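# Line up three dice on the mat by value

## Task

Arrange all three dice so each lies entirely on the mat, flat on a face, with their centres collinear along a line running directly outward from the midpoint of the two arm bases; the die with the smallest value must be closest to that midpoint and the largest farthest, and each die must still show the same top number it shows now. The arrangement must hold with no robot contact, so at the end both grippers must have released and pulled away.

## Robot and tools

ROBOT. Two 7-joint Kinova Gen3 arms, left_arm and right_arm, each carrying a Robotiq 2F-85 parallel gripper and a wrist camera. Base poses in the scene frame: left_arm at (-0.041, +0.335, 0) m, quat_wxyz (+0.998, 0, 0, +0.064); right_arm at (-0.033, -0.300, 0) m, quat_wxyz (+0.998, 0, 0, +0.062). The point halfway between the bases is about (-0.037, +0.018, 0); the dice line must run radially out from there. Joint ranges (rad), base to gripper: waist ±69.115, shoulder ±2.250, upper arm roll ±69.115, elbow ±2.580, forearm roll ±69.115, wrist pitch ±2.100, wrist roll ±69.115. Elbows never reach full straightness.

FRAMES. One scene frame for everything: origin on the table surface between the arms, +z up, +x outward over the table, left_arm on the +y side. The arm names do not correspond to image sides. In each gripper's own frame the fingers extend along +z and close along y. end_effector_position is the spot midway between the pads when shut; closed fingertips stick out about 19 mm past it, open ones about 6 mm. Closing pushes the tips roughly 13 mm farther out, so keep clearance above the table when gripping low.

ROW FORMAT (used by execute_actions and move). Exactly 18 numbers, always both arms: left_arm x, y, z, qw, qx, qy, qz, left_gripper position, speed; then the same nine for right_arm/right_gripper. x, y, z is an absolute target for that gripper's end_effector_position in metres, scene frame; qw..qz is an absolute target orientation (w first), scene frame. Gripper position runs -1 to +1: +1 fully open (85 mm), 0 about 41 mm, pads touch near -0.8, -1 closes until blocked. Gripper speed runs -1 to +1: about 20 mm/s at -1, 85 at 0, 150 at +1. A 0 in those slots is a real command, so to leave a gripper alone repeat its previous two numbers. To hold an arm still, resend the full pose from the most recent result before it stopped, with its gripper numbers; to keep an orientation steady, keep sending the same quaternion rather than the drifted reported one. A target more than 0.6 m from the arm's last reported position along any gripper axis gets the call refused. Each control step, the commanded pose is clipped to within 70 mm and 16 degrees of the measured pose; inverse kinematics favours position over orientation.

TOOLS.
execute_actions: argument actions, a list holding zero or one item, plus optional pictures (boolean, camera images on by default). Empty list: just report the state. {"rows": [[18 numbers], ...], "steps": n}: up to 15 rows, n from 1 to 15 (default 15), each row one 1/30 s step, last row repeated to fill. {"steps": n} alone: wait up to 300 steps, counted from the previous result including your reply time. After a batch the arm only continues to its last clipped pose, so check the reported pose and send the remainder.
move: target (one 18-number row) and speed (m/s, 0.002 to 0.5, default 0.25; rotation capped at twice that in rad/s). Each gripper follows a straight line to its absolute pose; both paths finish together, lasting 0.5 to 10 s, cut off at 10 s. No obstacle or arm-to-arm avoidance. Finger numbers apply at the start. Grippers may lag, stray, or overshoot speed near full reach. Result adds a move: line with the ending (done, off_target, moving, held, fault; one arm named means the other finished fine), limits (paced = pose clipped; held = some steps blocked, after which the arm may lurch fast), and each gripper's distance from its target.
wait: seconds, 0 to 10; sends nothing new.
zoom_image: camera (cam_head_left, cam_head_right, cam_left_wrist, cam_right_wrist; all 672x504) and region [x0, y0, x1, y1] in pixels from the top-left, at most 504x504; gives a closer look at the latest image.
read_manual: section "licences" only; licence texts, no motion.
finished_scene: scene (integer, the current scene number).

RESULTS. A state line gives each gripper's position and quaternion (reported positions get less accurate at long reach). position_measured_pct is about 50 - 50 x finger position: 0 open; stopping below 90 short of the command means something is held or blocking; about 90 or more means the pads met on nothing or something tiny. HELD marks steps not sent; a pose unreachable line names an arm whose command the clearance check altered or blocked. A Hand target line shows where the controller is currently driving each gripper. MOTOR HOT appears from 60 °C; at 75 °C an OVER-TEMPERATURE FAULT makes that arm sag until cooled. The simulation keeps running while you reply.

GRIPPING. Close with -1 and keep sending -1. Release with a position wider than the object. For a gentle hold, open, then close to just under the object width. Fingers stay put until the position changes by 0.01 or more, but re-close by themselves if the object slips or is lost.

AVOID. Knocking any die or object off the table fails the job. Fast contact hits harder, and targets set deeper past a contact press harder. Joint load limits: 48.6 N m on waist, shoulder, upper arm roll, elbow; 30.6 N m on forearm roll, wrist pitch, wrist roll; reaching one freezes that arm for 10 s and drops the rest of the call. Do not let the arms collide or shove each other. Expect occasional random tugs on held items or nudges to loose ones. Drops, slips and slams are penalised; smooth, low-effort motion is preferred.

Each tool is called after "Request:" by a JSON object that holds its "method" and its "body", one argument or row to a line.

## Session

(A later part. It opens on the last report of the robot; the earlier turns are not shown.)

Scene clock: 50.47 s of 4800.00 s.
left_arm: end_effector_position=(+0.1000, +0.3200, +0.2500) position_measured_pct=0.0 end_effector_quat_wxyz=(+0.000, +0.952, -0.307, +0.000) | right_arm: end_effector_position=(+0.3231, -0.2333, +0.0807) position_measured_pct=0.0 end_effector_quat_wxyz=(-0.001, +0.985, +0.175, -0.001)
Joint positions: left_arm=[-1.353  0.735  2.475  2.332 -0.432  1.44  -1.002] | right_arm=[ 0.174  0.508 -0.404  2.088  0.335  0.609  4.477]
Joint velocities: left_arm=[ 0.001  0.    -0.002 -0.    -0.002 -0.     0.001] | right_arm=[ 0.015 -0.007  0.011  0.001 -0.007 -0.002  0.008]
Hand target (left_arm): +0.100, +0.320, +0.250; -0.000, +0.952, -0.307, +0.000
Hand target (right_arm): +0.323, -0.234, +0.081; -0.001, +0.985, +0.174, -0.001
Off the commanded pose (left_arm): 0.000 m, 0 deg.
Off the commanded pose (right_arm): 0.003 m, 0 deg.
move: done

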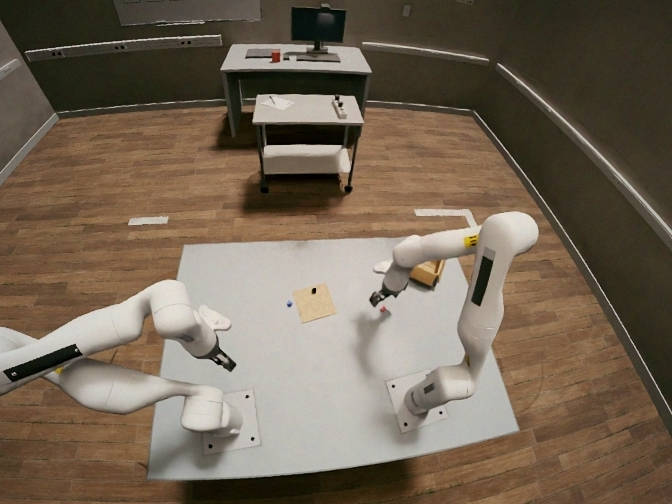

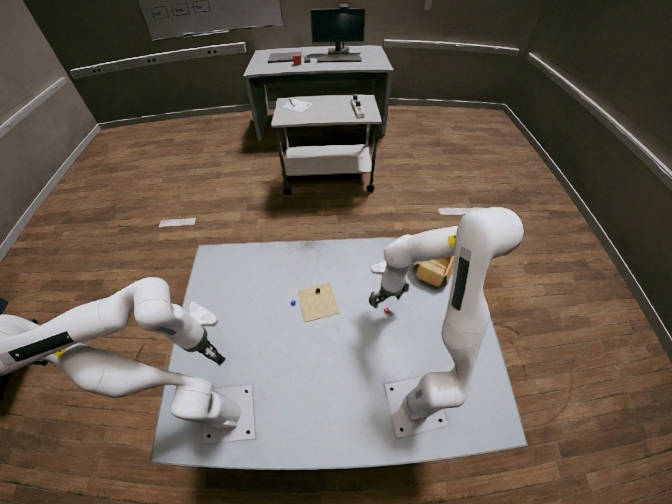

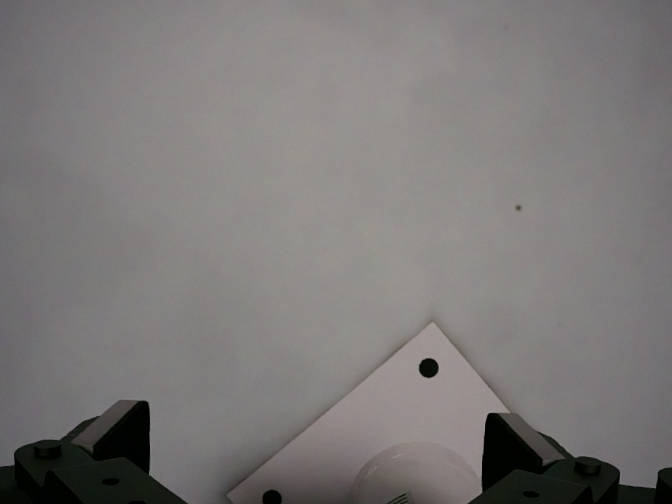

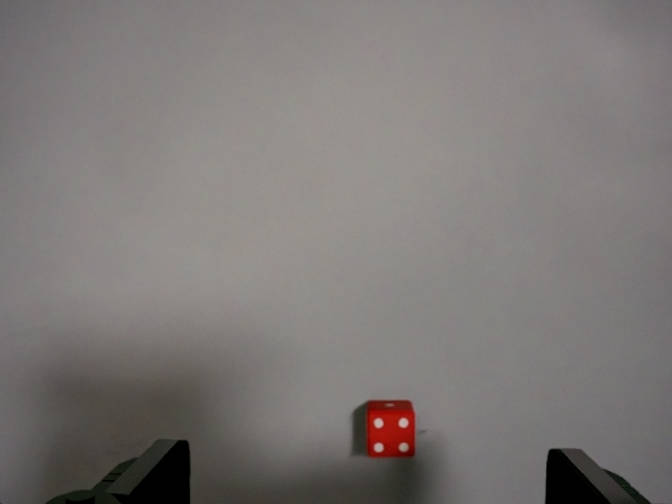

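Request:
{"method": "move", "body": {
  "target": [0.10,0.32,0.25,0,0.952,-0.307,0,1,0, 0.3243,-0.2425,0.021,0,0.985,0.174,0,1,0.5],
  "speed": 0.08
}}

Request:
{"method": "move", "body": {
  "target": [0.10,0.32,0.25,0,0.952,-0.307,0,1,0, 0.3243,-0.2425,0.021,0,0.985,0.174,0,-1,0.5]
}}

Request:
{"method": "move", "body": {
  "target": [0.10,0.32,0.25,0,0.952,-0.307,0,1,0, 0.34,-0.18,0.08,0,0.99,0.13,0,-1,0.5]
}}

Request:
{"method": "move", "body": {
  "target": [0.10,0.32,0.25,0,0.952,-0.307,0,1,0, 0.383,0.018,0.07,0,1,0,0,-1,0.5]
}}

Request:
{"method": "move", "body": {
  "target": [0.10,0.32,0.25,0,0.952,-0.307,0,1,0, 0.383,0.018,0.024,0,1,0,0,-1,0.5],
  "speed": 0.08
}}

Request:
{"method": "move", "body": {
  "target": [0.10,0.32,0.25,0,0.952,-0.307,0,1,0, 0.383,0.018,0.024,0,1,0,0,0.2,0.5]
}}

Request:
{"method": "move", "body": {
  "target": [0.10,0.32,0.25,0,0.952,-0.307,0,1,0, 0.383,0.018,0.08,0,1,0,0,1,0.5]
}}

Request:
{"method": "move", "body": {
  "target": [0.10,0.32,0.25,0,0.952,-0.307,0,1,0, 0.385,0.108,0.08,0,0.924,0.383,0,1,0.5]
}}

Scene clock: 59.13 s of 4800.00 s.
left_arm: end_effector_position=(+0.1000, +0.3200, +0.2500) position_measured_pct=0.0 end_effector_quat_wxyz=(+0.000, +0.952, -0.307, +0.000) | right_arm: end_effector_position=(+0.3241, -0.2427, +0.0214) position_measured_pct=0.0 end_effector_quat_wxyz=(+0.000, +0.985, +0.174, +0.000)
Joint positions: left_arm=[-1.353  0.735  2.475  2.332 -0.432  1.44  -1.002] | right_arm=[ 0.114  0.642 -0.298  2.135  0.445  0.422  4.4  ]
Joint velocities: left_arm=[ 0.001  0.     0.001  0.     0.001 -0.     0.001] | right_arm=[-0.004  0.006 -0.003 -0.001  0.002 -0.    -0.001]
Hand target (left_arm): +0.100, +0.320, +0.250; -0.000, +0.952, -0.307, +0.000
Hand target (right_arm): +0.324, -0.243, +0.021; +0.000, +0.985, +0.174, -0.000
Off the commanded pose (left_arm): 0.000 m, 0 deg.
Off the commanded pose (right_arm): 0.001 m, 0 deg.
After step 90, 4.63 s passed at rest.
move: done

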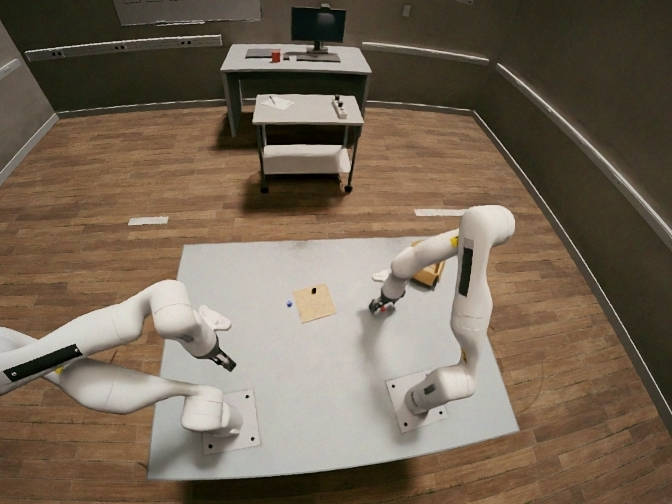

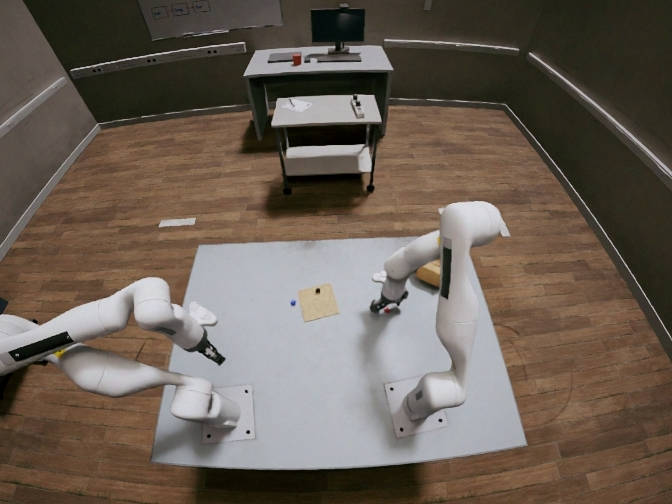

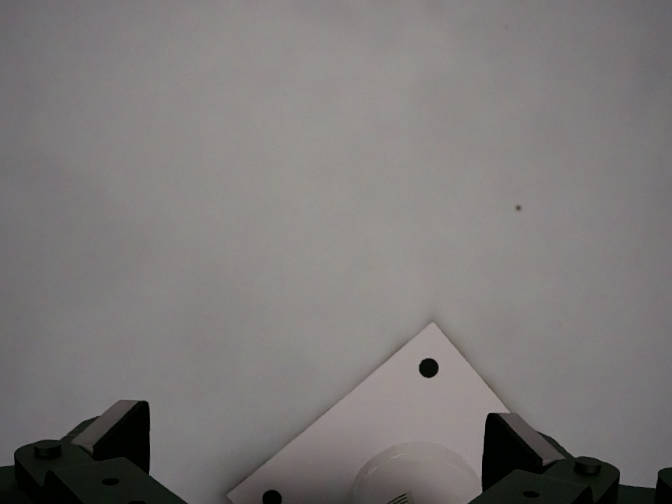

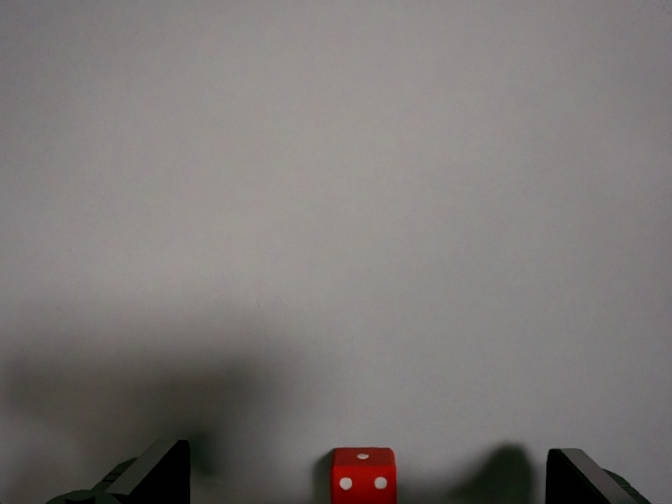

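Scene clock: 60.10 s of 4800.00 s.
left_arm: end_effector_position=(+0.1000, +0.3200, +0.2500) position_measured_pct=0.0 end_effector_quat_wxyz=(+0.000, +0.952, -0.307, +0.000) | right_arm: end_effector_position=(+0.3243, -0.2425, +0.0214) position_measured_pct=80.6 end_effector_quat_wxyz=(+0.000, +0.985, +0.174, +0.000)
Joint positions: left_arm=[-1.353  0.735  2.475  2.332 -0.432  1.44  -1.002] | right_arm=[ 0.114  0.643 -0.298  2.135  0.445  0.422  4.4  ]
Joint velocities: left_arm=[ 0.    -0.     0.001  0.    -0.    -0.    -0.   ] | right_arm=[-0.001 -0.    -0.    -0.    -0.001 -0.     0.002]
Hand target (left_arm): +0.100, +0.320, +0.250; -0.000, +0.952, -0.307, +0.000
Hand target (right_arm): +0.324, -0.243, +0.021; +0.000, +0.985, +0.174, -0.000
Off the commanded pose (left_arm): 0.000 m, 0 deg.
Off the commanded pose (right_arm): 0.000 m, 0 deg.
move: done

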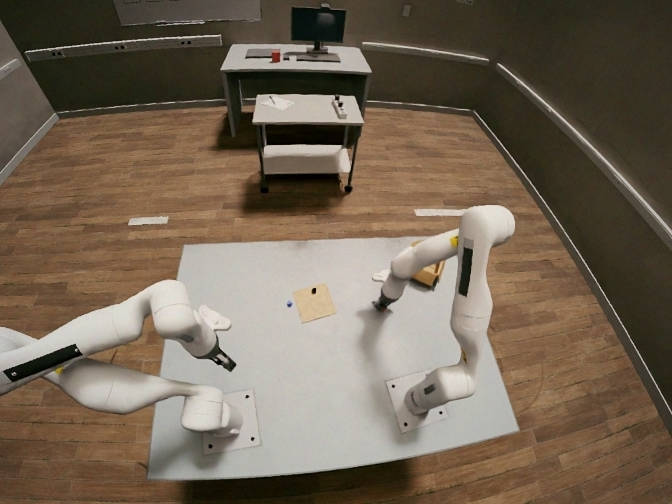

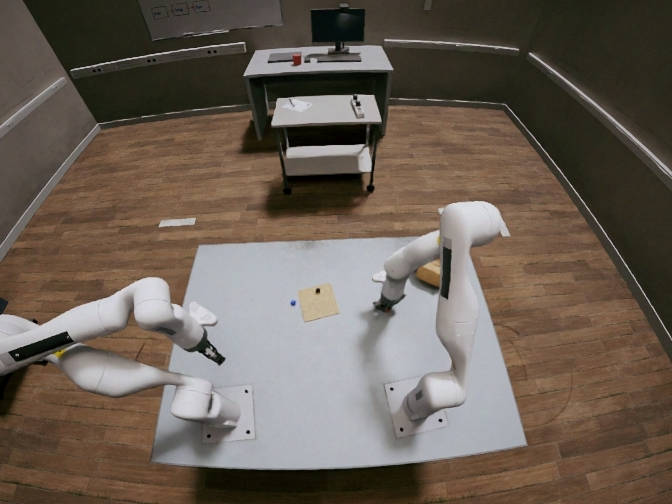

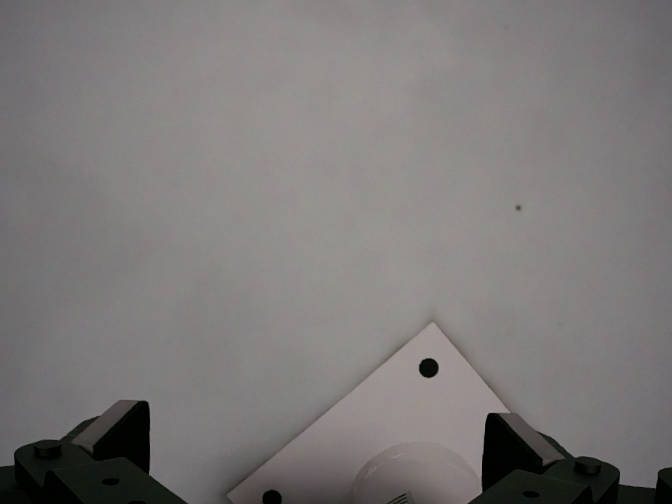

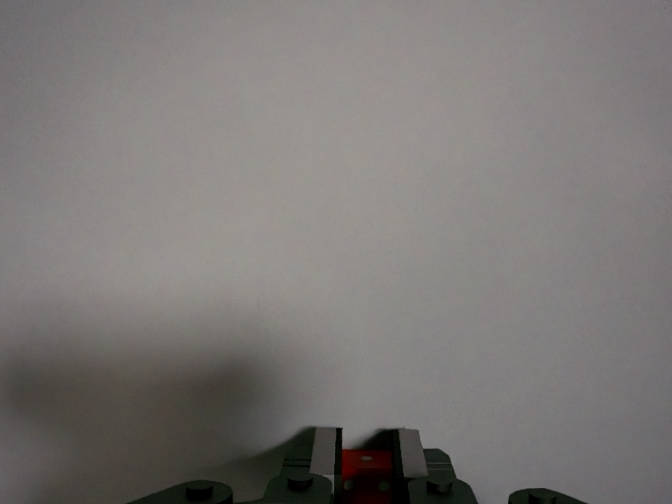

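Scene clock: 60.87 s of 4800.00 s.
left_arm: end_effector_position=(+0.1000, +0.3200, +0.2500) position_measured_pct=0.0 end_effector_quat_wxyz=(+0.000, +0.952, -0.307, +0.000) | right_arm: end_effector_position=(+0.3407, -0.1805, +0.0796) position_measured_pct=80.6 end_effector_quat_wxyz=(+0.000, +0.992, +0.130, -0.000)
Joint positions: left_arm=[-1.353  0.735  2.475  2.332 -0.432  1.44  -1.002] | right_arm=[ 0.015  0.551 -0.365  1.994  0.314  0.651  4.295]
Joint velocities: left_arm=[ 0.     0.    -0.001 -0.001 -0.001 -0.001 -0.   ] | right_arm=[-0.004 -0.001 -0.004 -0.     0.003  0.001 -0.002]
Hand target (left_arm): +0.100, +0.320, +0.250; -0.000, +0.952, -0.307, +0.000
Hand target (right_arm): +0.341, -0.180, +0.080; +0.000, +0.991, +0.130, +0.000
Off the commanded pose (left_arm): 0.000 m, 0 deg.
Off the commanded pose (right_arm): 0.001 m, 0 deg.
move: done

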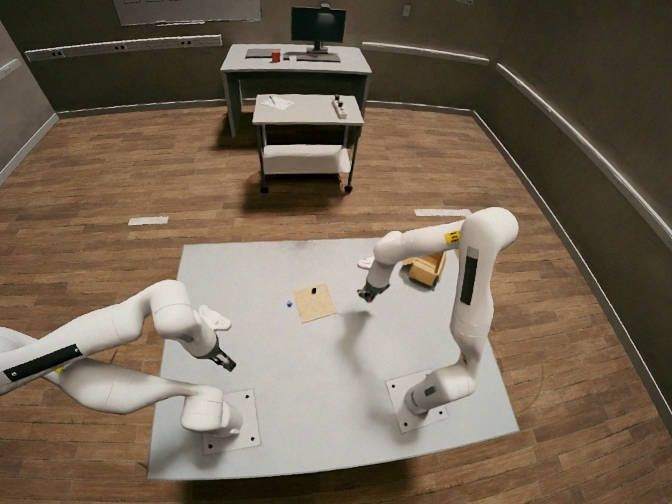

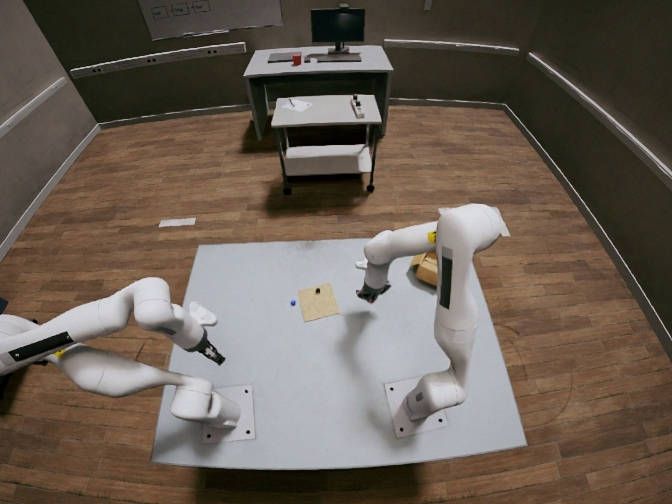

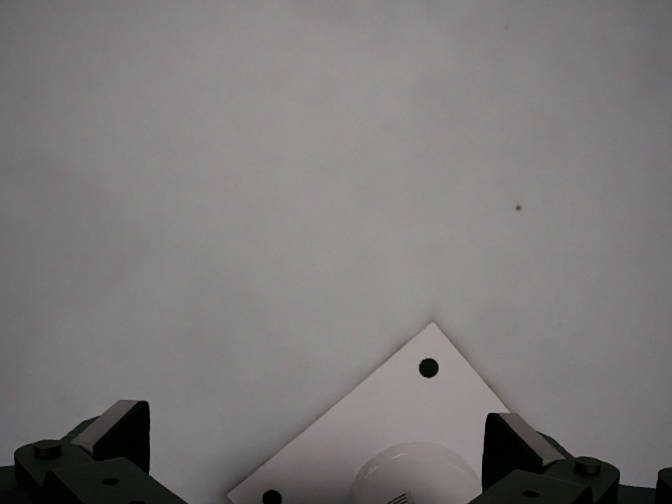

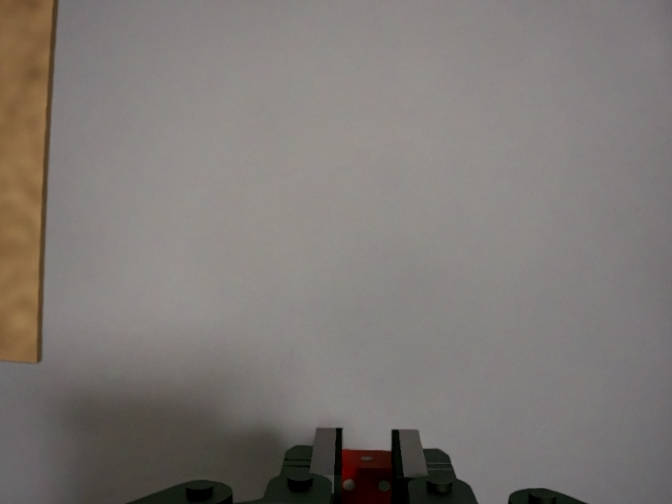

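Scene clock: 62.13 s of 4800.00 s.
left_arm: end_effector_position=(+0.1000, +0.3200, +0.2500) position_measured_pct=0.0 end_effector_quat_wxyz=(+0.000, +0.952, -0.307, +0.000) | right_arm: end_effector_position=(+0.3846, +0.0171, +0.0698) position_measured_pct=80.6 end_effector_quat_wxyz=(+0.001, +1.000, -0.000, +0.001)
Joint positions: left_arm=[-1.353  0.735  2.475  2.332 -0.432  1.44  -1.002] | right_arm=[-0.405  0.773 -0.282  1.533  0.26   0.872  3.807]
Joint velocities: left_arm=[-0.001  0.001  0.    -0.001 -0.    -0.001  0.   ] | right_arm=[-0.009  0.01  -0.004 -0.003  0.003  0.001 -0.003]
Hand target (left_arm): +0.100, +0.320, +0.250; -0.000, +0.952, -0.307, +0.000
Hand target (right_arm): +0.384, +0.017, +0.069; +0.001, +1.000, +0.000, +0.001
Off the commanded pose (left_arm): 0.000 m, 0 deg.
Off the commanded pose (right_arm): 0.002 m, 0 deg.
move: done

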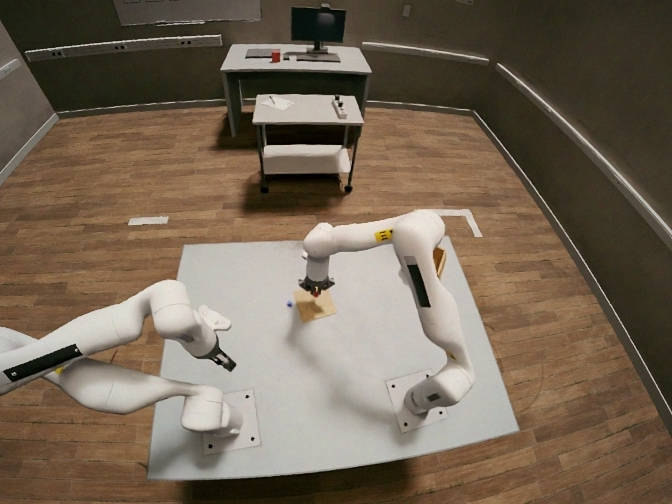

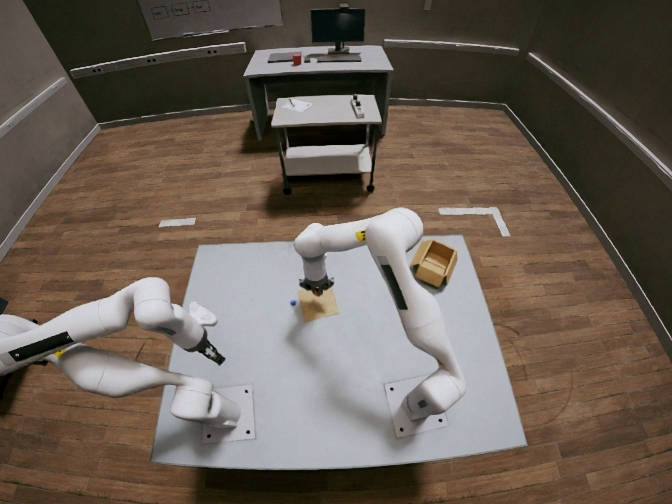

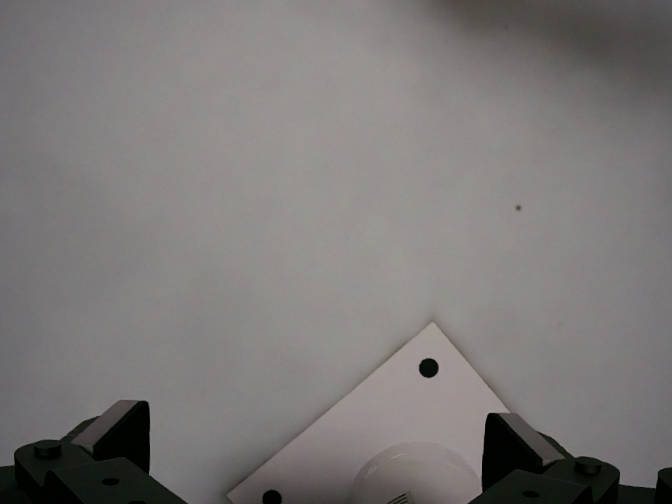

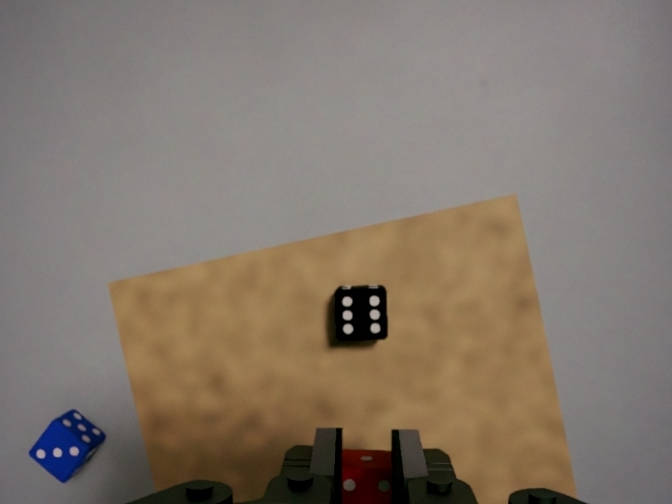

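Scene clock: 63.00 s of 4800.00 s.
left_arm: end_effector_position=(+0.1000, +0.3200, +0.2500) position_measured_pct=0.0 end_effector_quat_wxyz=(+0.000, +0.952, -0.307, +0.000) | right_arm: end_effector_position=(+0.3833, +0.0180, +0.0250) position_measured_pct=80.6 end_effector_quat_wxyz=(-0.000, +1.000, -0.000, +0.001)
Joint positions: left_arm=[-1.353  0.735  2.475  2.332 -0.432  1.44  -1.002] | right_arm=[-0.418  0.845 -0.264  1.562  0.284  0.771  3.786]
Joint velocities: left_arm=[ 0.001 -0.    -0.     0.     0.001 -0.002 -0.   ] | right_arm=[-0.001 -0.     0.    -0.001 -0.001  0.    -0.   ]
Hand target (left_arm): +0.100, +0.320, +0.250; -0.000, +0.952, -0.307, +0.000
Hand target (right_arm): +0.383, +0.018, +0.024; +0.000, +1.000, +0.000, +0.000
Off the commanded pose (left_arm): 0.000 m, 0 deg.
Off the commanded pose (right_arm): 0.001 m, 0 deg.
move: done

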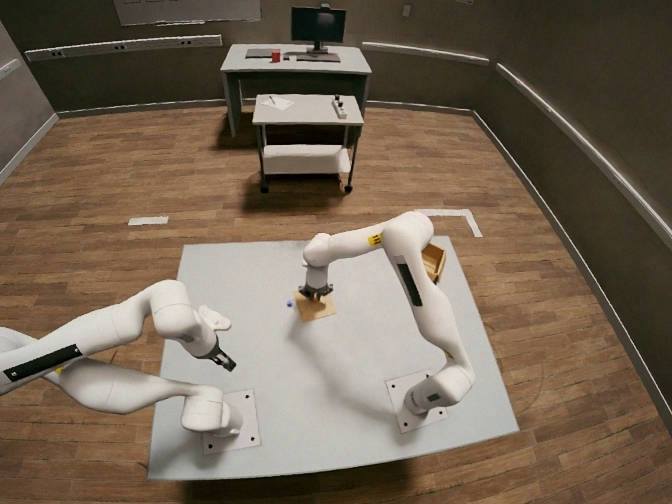

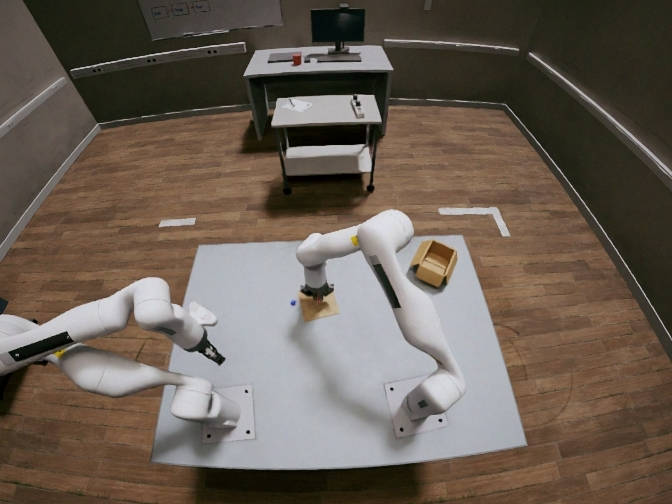

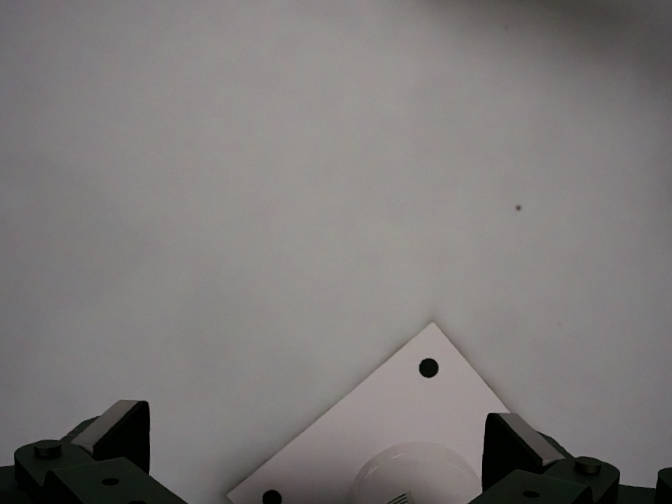

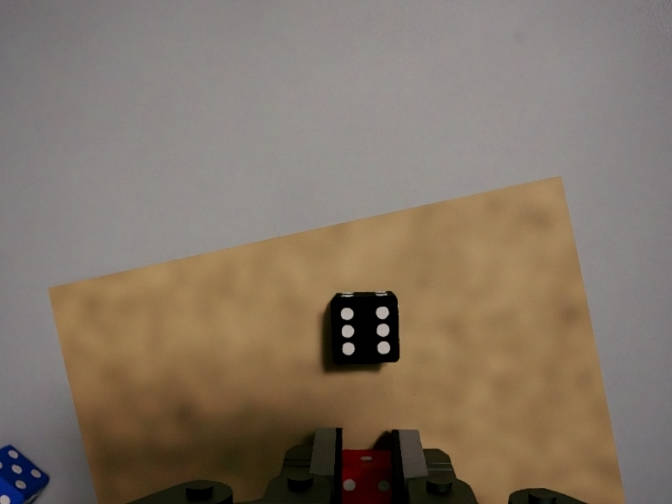

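Scene clock: 63.70 s of 4800.00 s.
left_arm: end_effector_position=(+0.1000, +0.3200, +0.2500) position_measured_pct=0.0 end_effector_quat_wxyz=(+0.000, +0.952, -0.307, +0.000) | right_arm: end_effector_position=(+0.3830, +0.0180, +0.0240) position_measured_pct=40.1 end_effector_quat_wxyz=(-0.000, +1.000, +0.000, +0.000)
Joint positions: left_arm=[-1.353  0.735  2.475  2.332 -0.432  1.44  -1.002] | right_arm=[-0.418  0.847 -0.264  1.561  0.284  0.771  3.786]
Joint velocities: left_arm=[-0.001 -0.     0.    -0.    -0.001 -0.001 -0.001] | right_arm=[-0.001  0.    -0.    -0.001  0.    -0.    -0.001]
Hand target (left_arm): +0.100, +0.320, +0.250; -0.000, +0.952, -0.307, +0.000
Hand target (right_arm): +0.383, +0.018, +0.024; +0.000, +1.000, +0.000, +0.000
Off the commanded pose (left_arm): 0.000 m, 0 deg.
Off the commanded pose (right_arm): 0.000 m, 0 deg.
move: done

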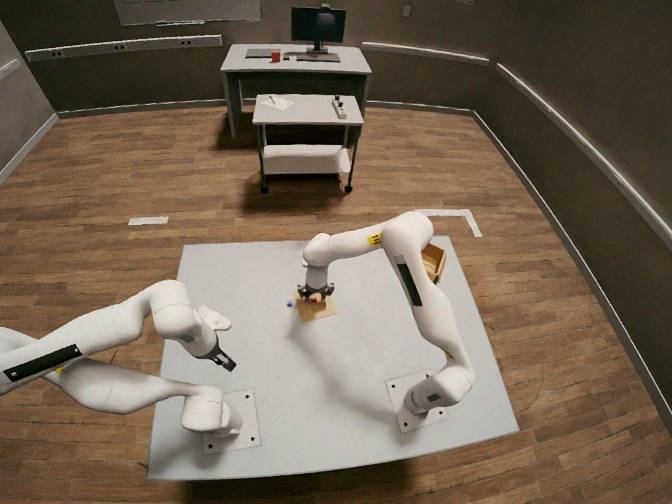

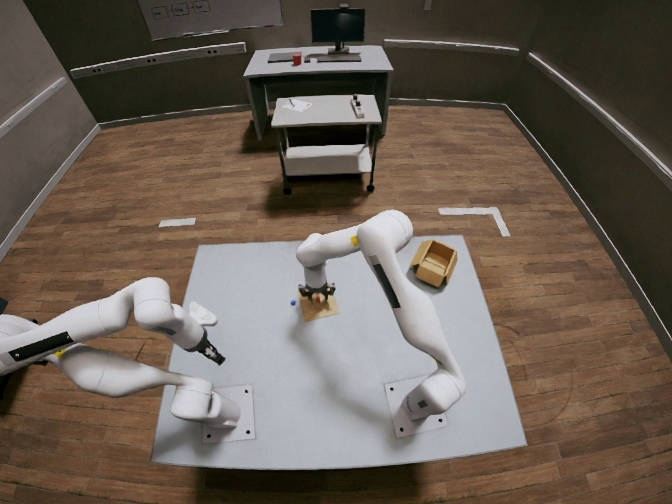

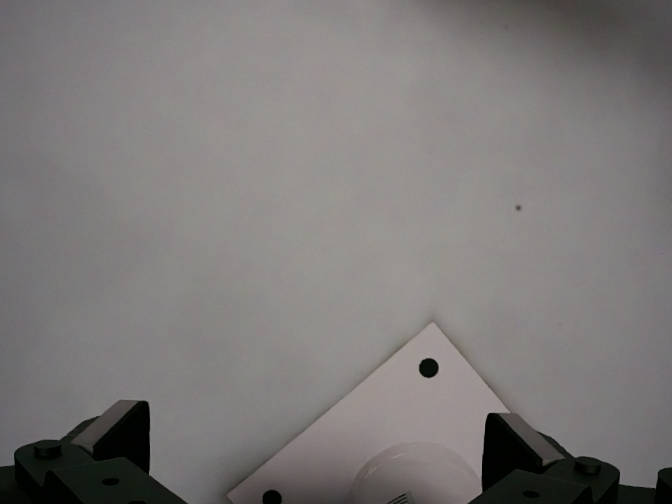

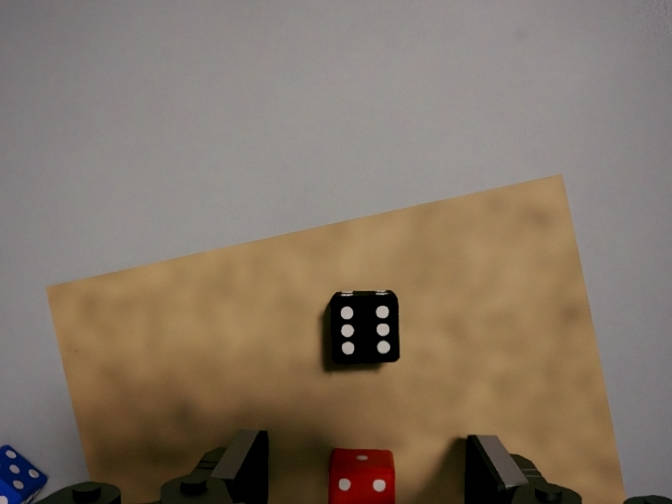

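Scene clock: 64.43 s of 4800.00 s.
left_arm: end_effector_position=(+0.1000, +0.3200, +0.2500) position_measured_pct=0.0 end_effector_quat_wxyz=(+0.000, +0.952, -0.307, +0.000) | right_arm: end_effector_position=(+0.3831, +0.0182, +0.0797) position_measured_pct=0.0 end_effector_quat_wxyz=(+0.000, +1.000, -0.000, -0.000)
Joint positions: left_arm=[-1.353  0.735  2.475  2.332 -0.432  1.44  -1.002] | right_arm=[-0.404  0.758 -0.288  1.526  0.253  0.894  3.811]
Joint velocities: left_arm=[ 0.     0.001  0.    -0.    -0.     0.001  0.001] | right_arm=[ 0.    -0.005  0.001  0.002 -0.001 -0.     0.001]
Hand target (left_arm): +0.100, +0.320, +0.250; -0.000, +0.952, -0.307, +0.000
Hand target (right_arm): +0.383, +0.018, +0.080; -0.000, +1.000, -0.000, -0.000
Off the commanded pose (left_arm): 0.000 m, 0 deg.
Off the commanded pose (right_arm): 0.000 m, 0 deg.
move: done

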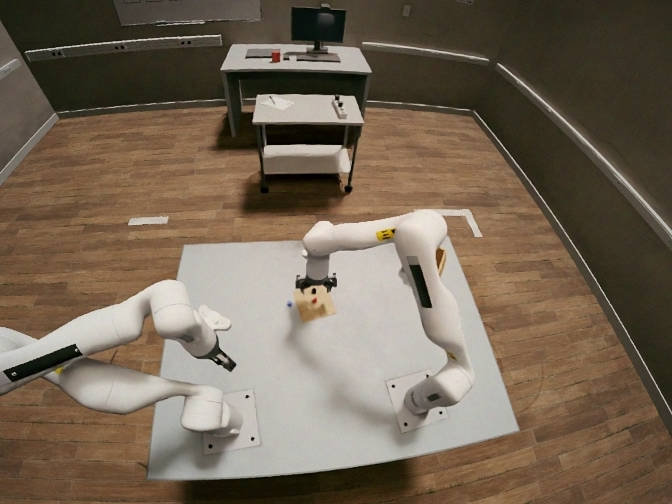

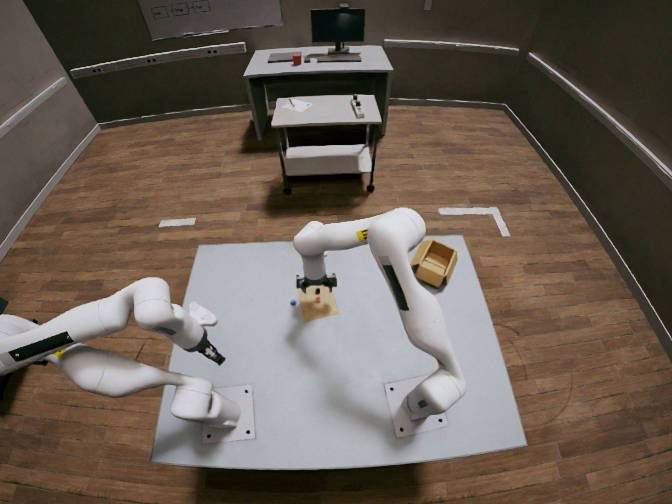

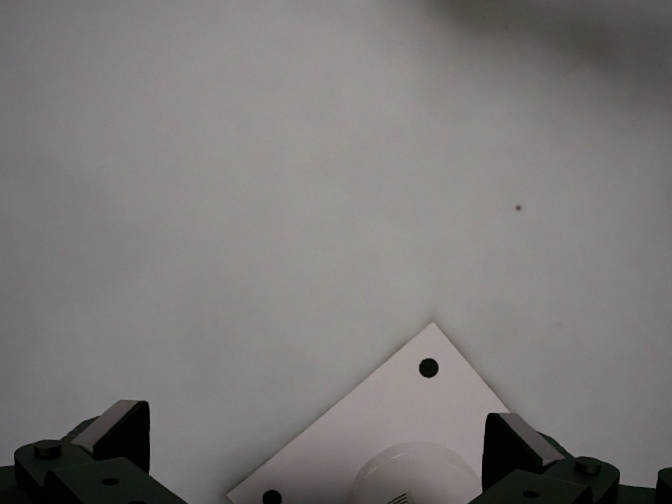

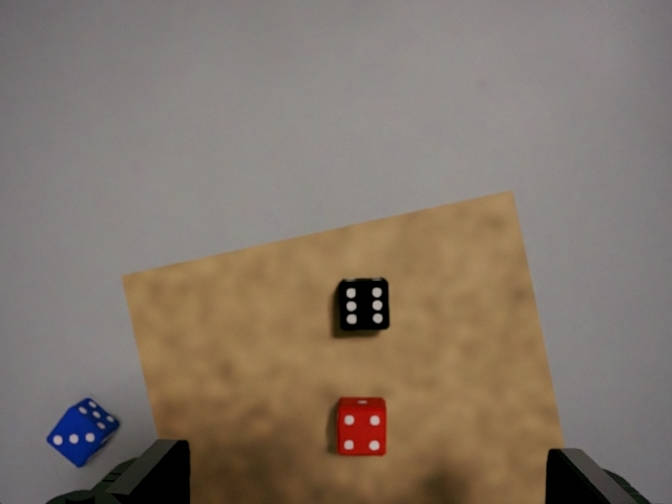

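Scene clock: 66.33 s of 4800.00 s.
left_arm: end_effector_position=(+0.1000, +0.3200, +0.2500) position_measured_pct=0.0 end_effector_quat_wxyz=(+0.000, +0.952, -0.307, +0.000) | right_arm: end_effector_position=(+0.3854, +0.1082, +0.0799) position_measured_pct=0.0 end_effector_quat_wxyz=(+0.000, +0.924, +0.383, +0.000)
Joint positions: left_arm=[-1.353  0.735  2.475  2.332 -0.432  1.44  -1.002] | right_arm=[-0.456  0.9   -0.469  1.264  0.416  1.071  4.405]
Joint velocities: left_arm=[ 0.    -0.     0.001 -0.     0.    -0.001 -0.   ] | right_arm=[ 0.001  0.007  0.002 -0.002  0.     0.001 -0.002]
Hand target (left_arm): +0.100, +0.320, +0.250; -0.000, +0.952, -0.307, +0.000
Hand target (right_arm): +0.385, +0.108, +0.080; +0.000, +0.924, +0.383, +0.000
Off the commanded pose (left_arm): 0.000 m, 0 deg.
Off the commanded pose (right_arm): 0.000 m, 0 deg.
move: done

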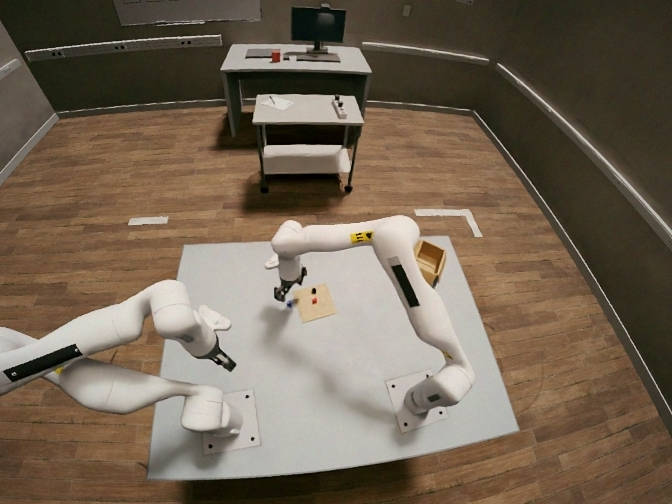

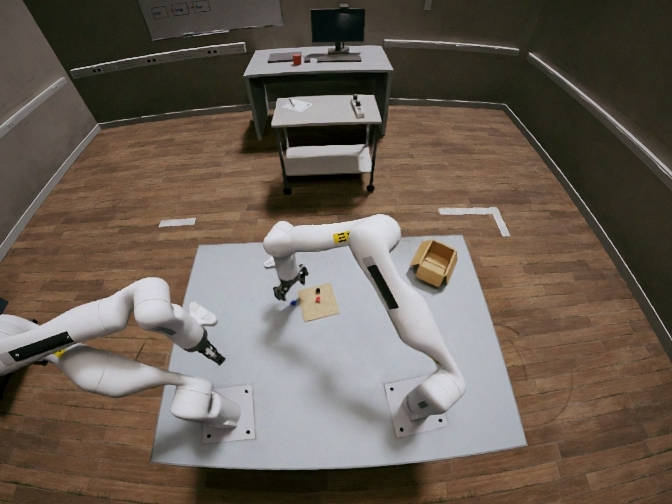

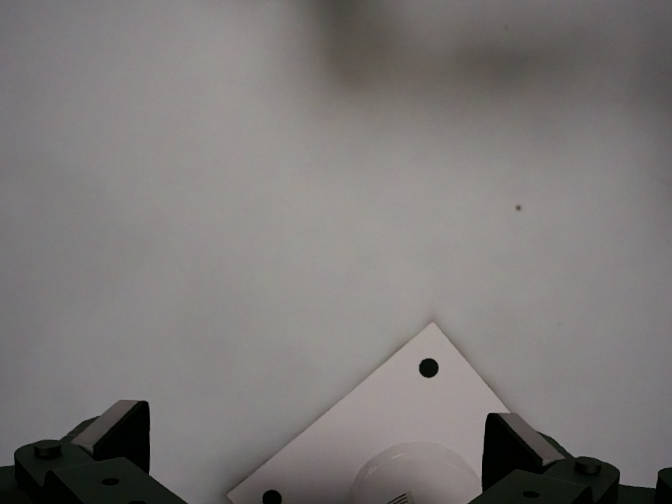

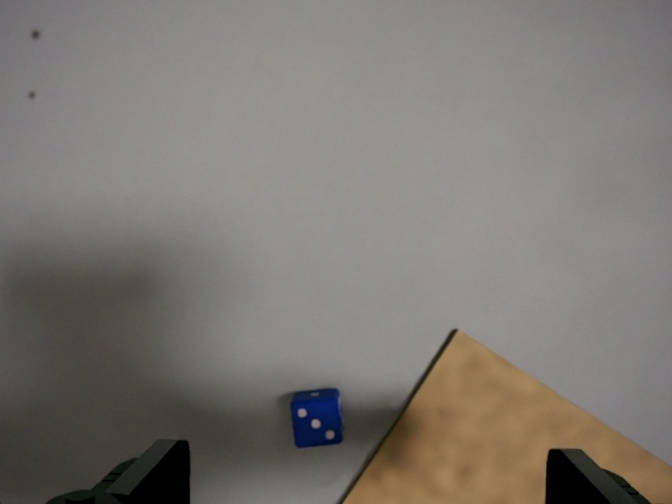

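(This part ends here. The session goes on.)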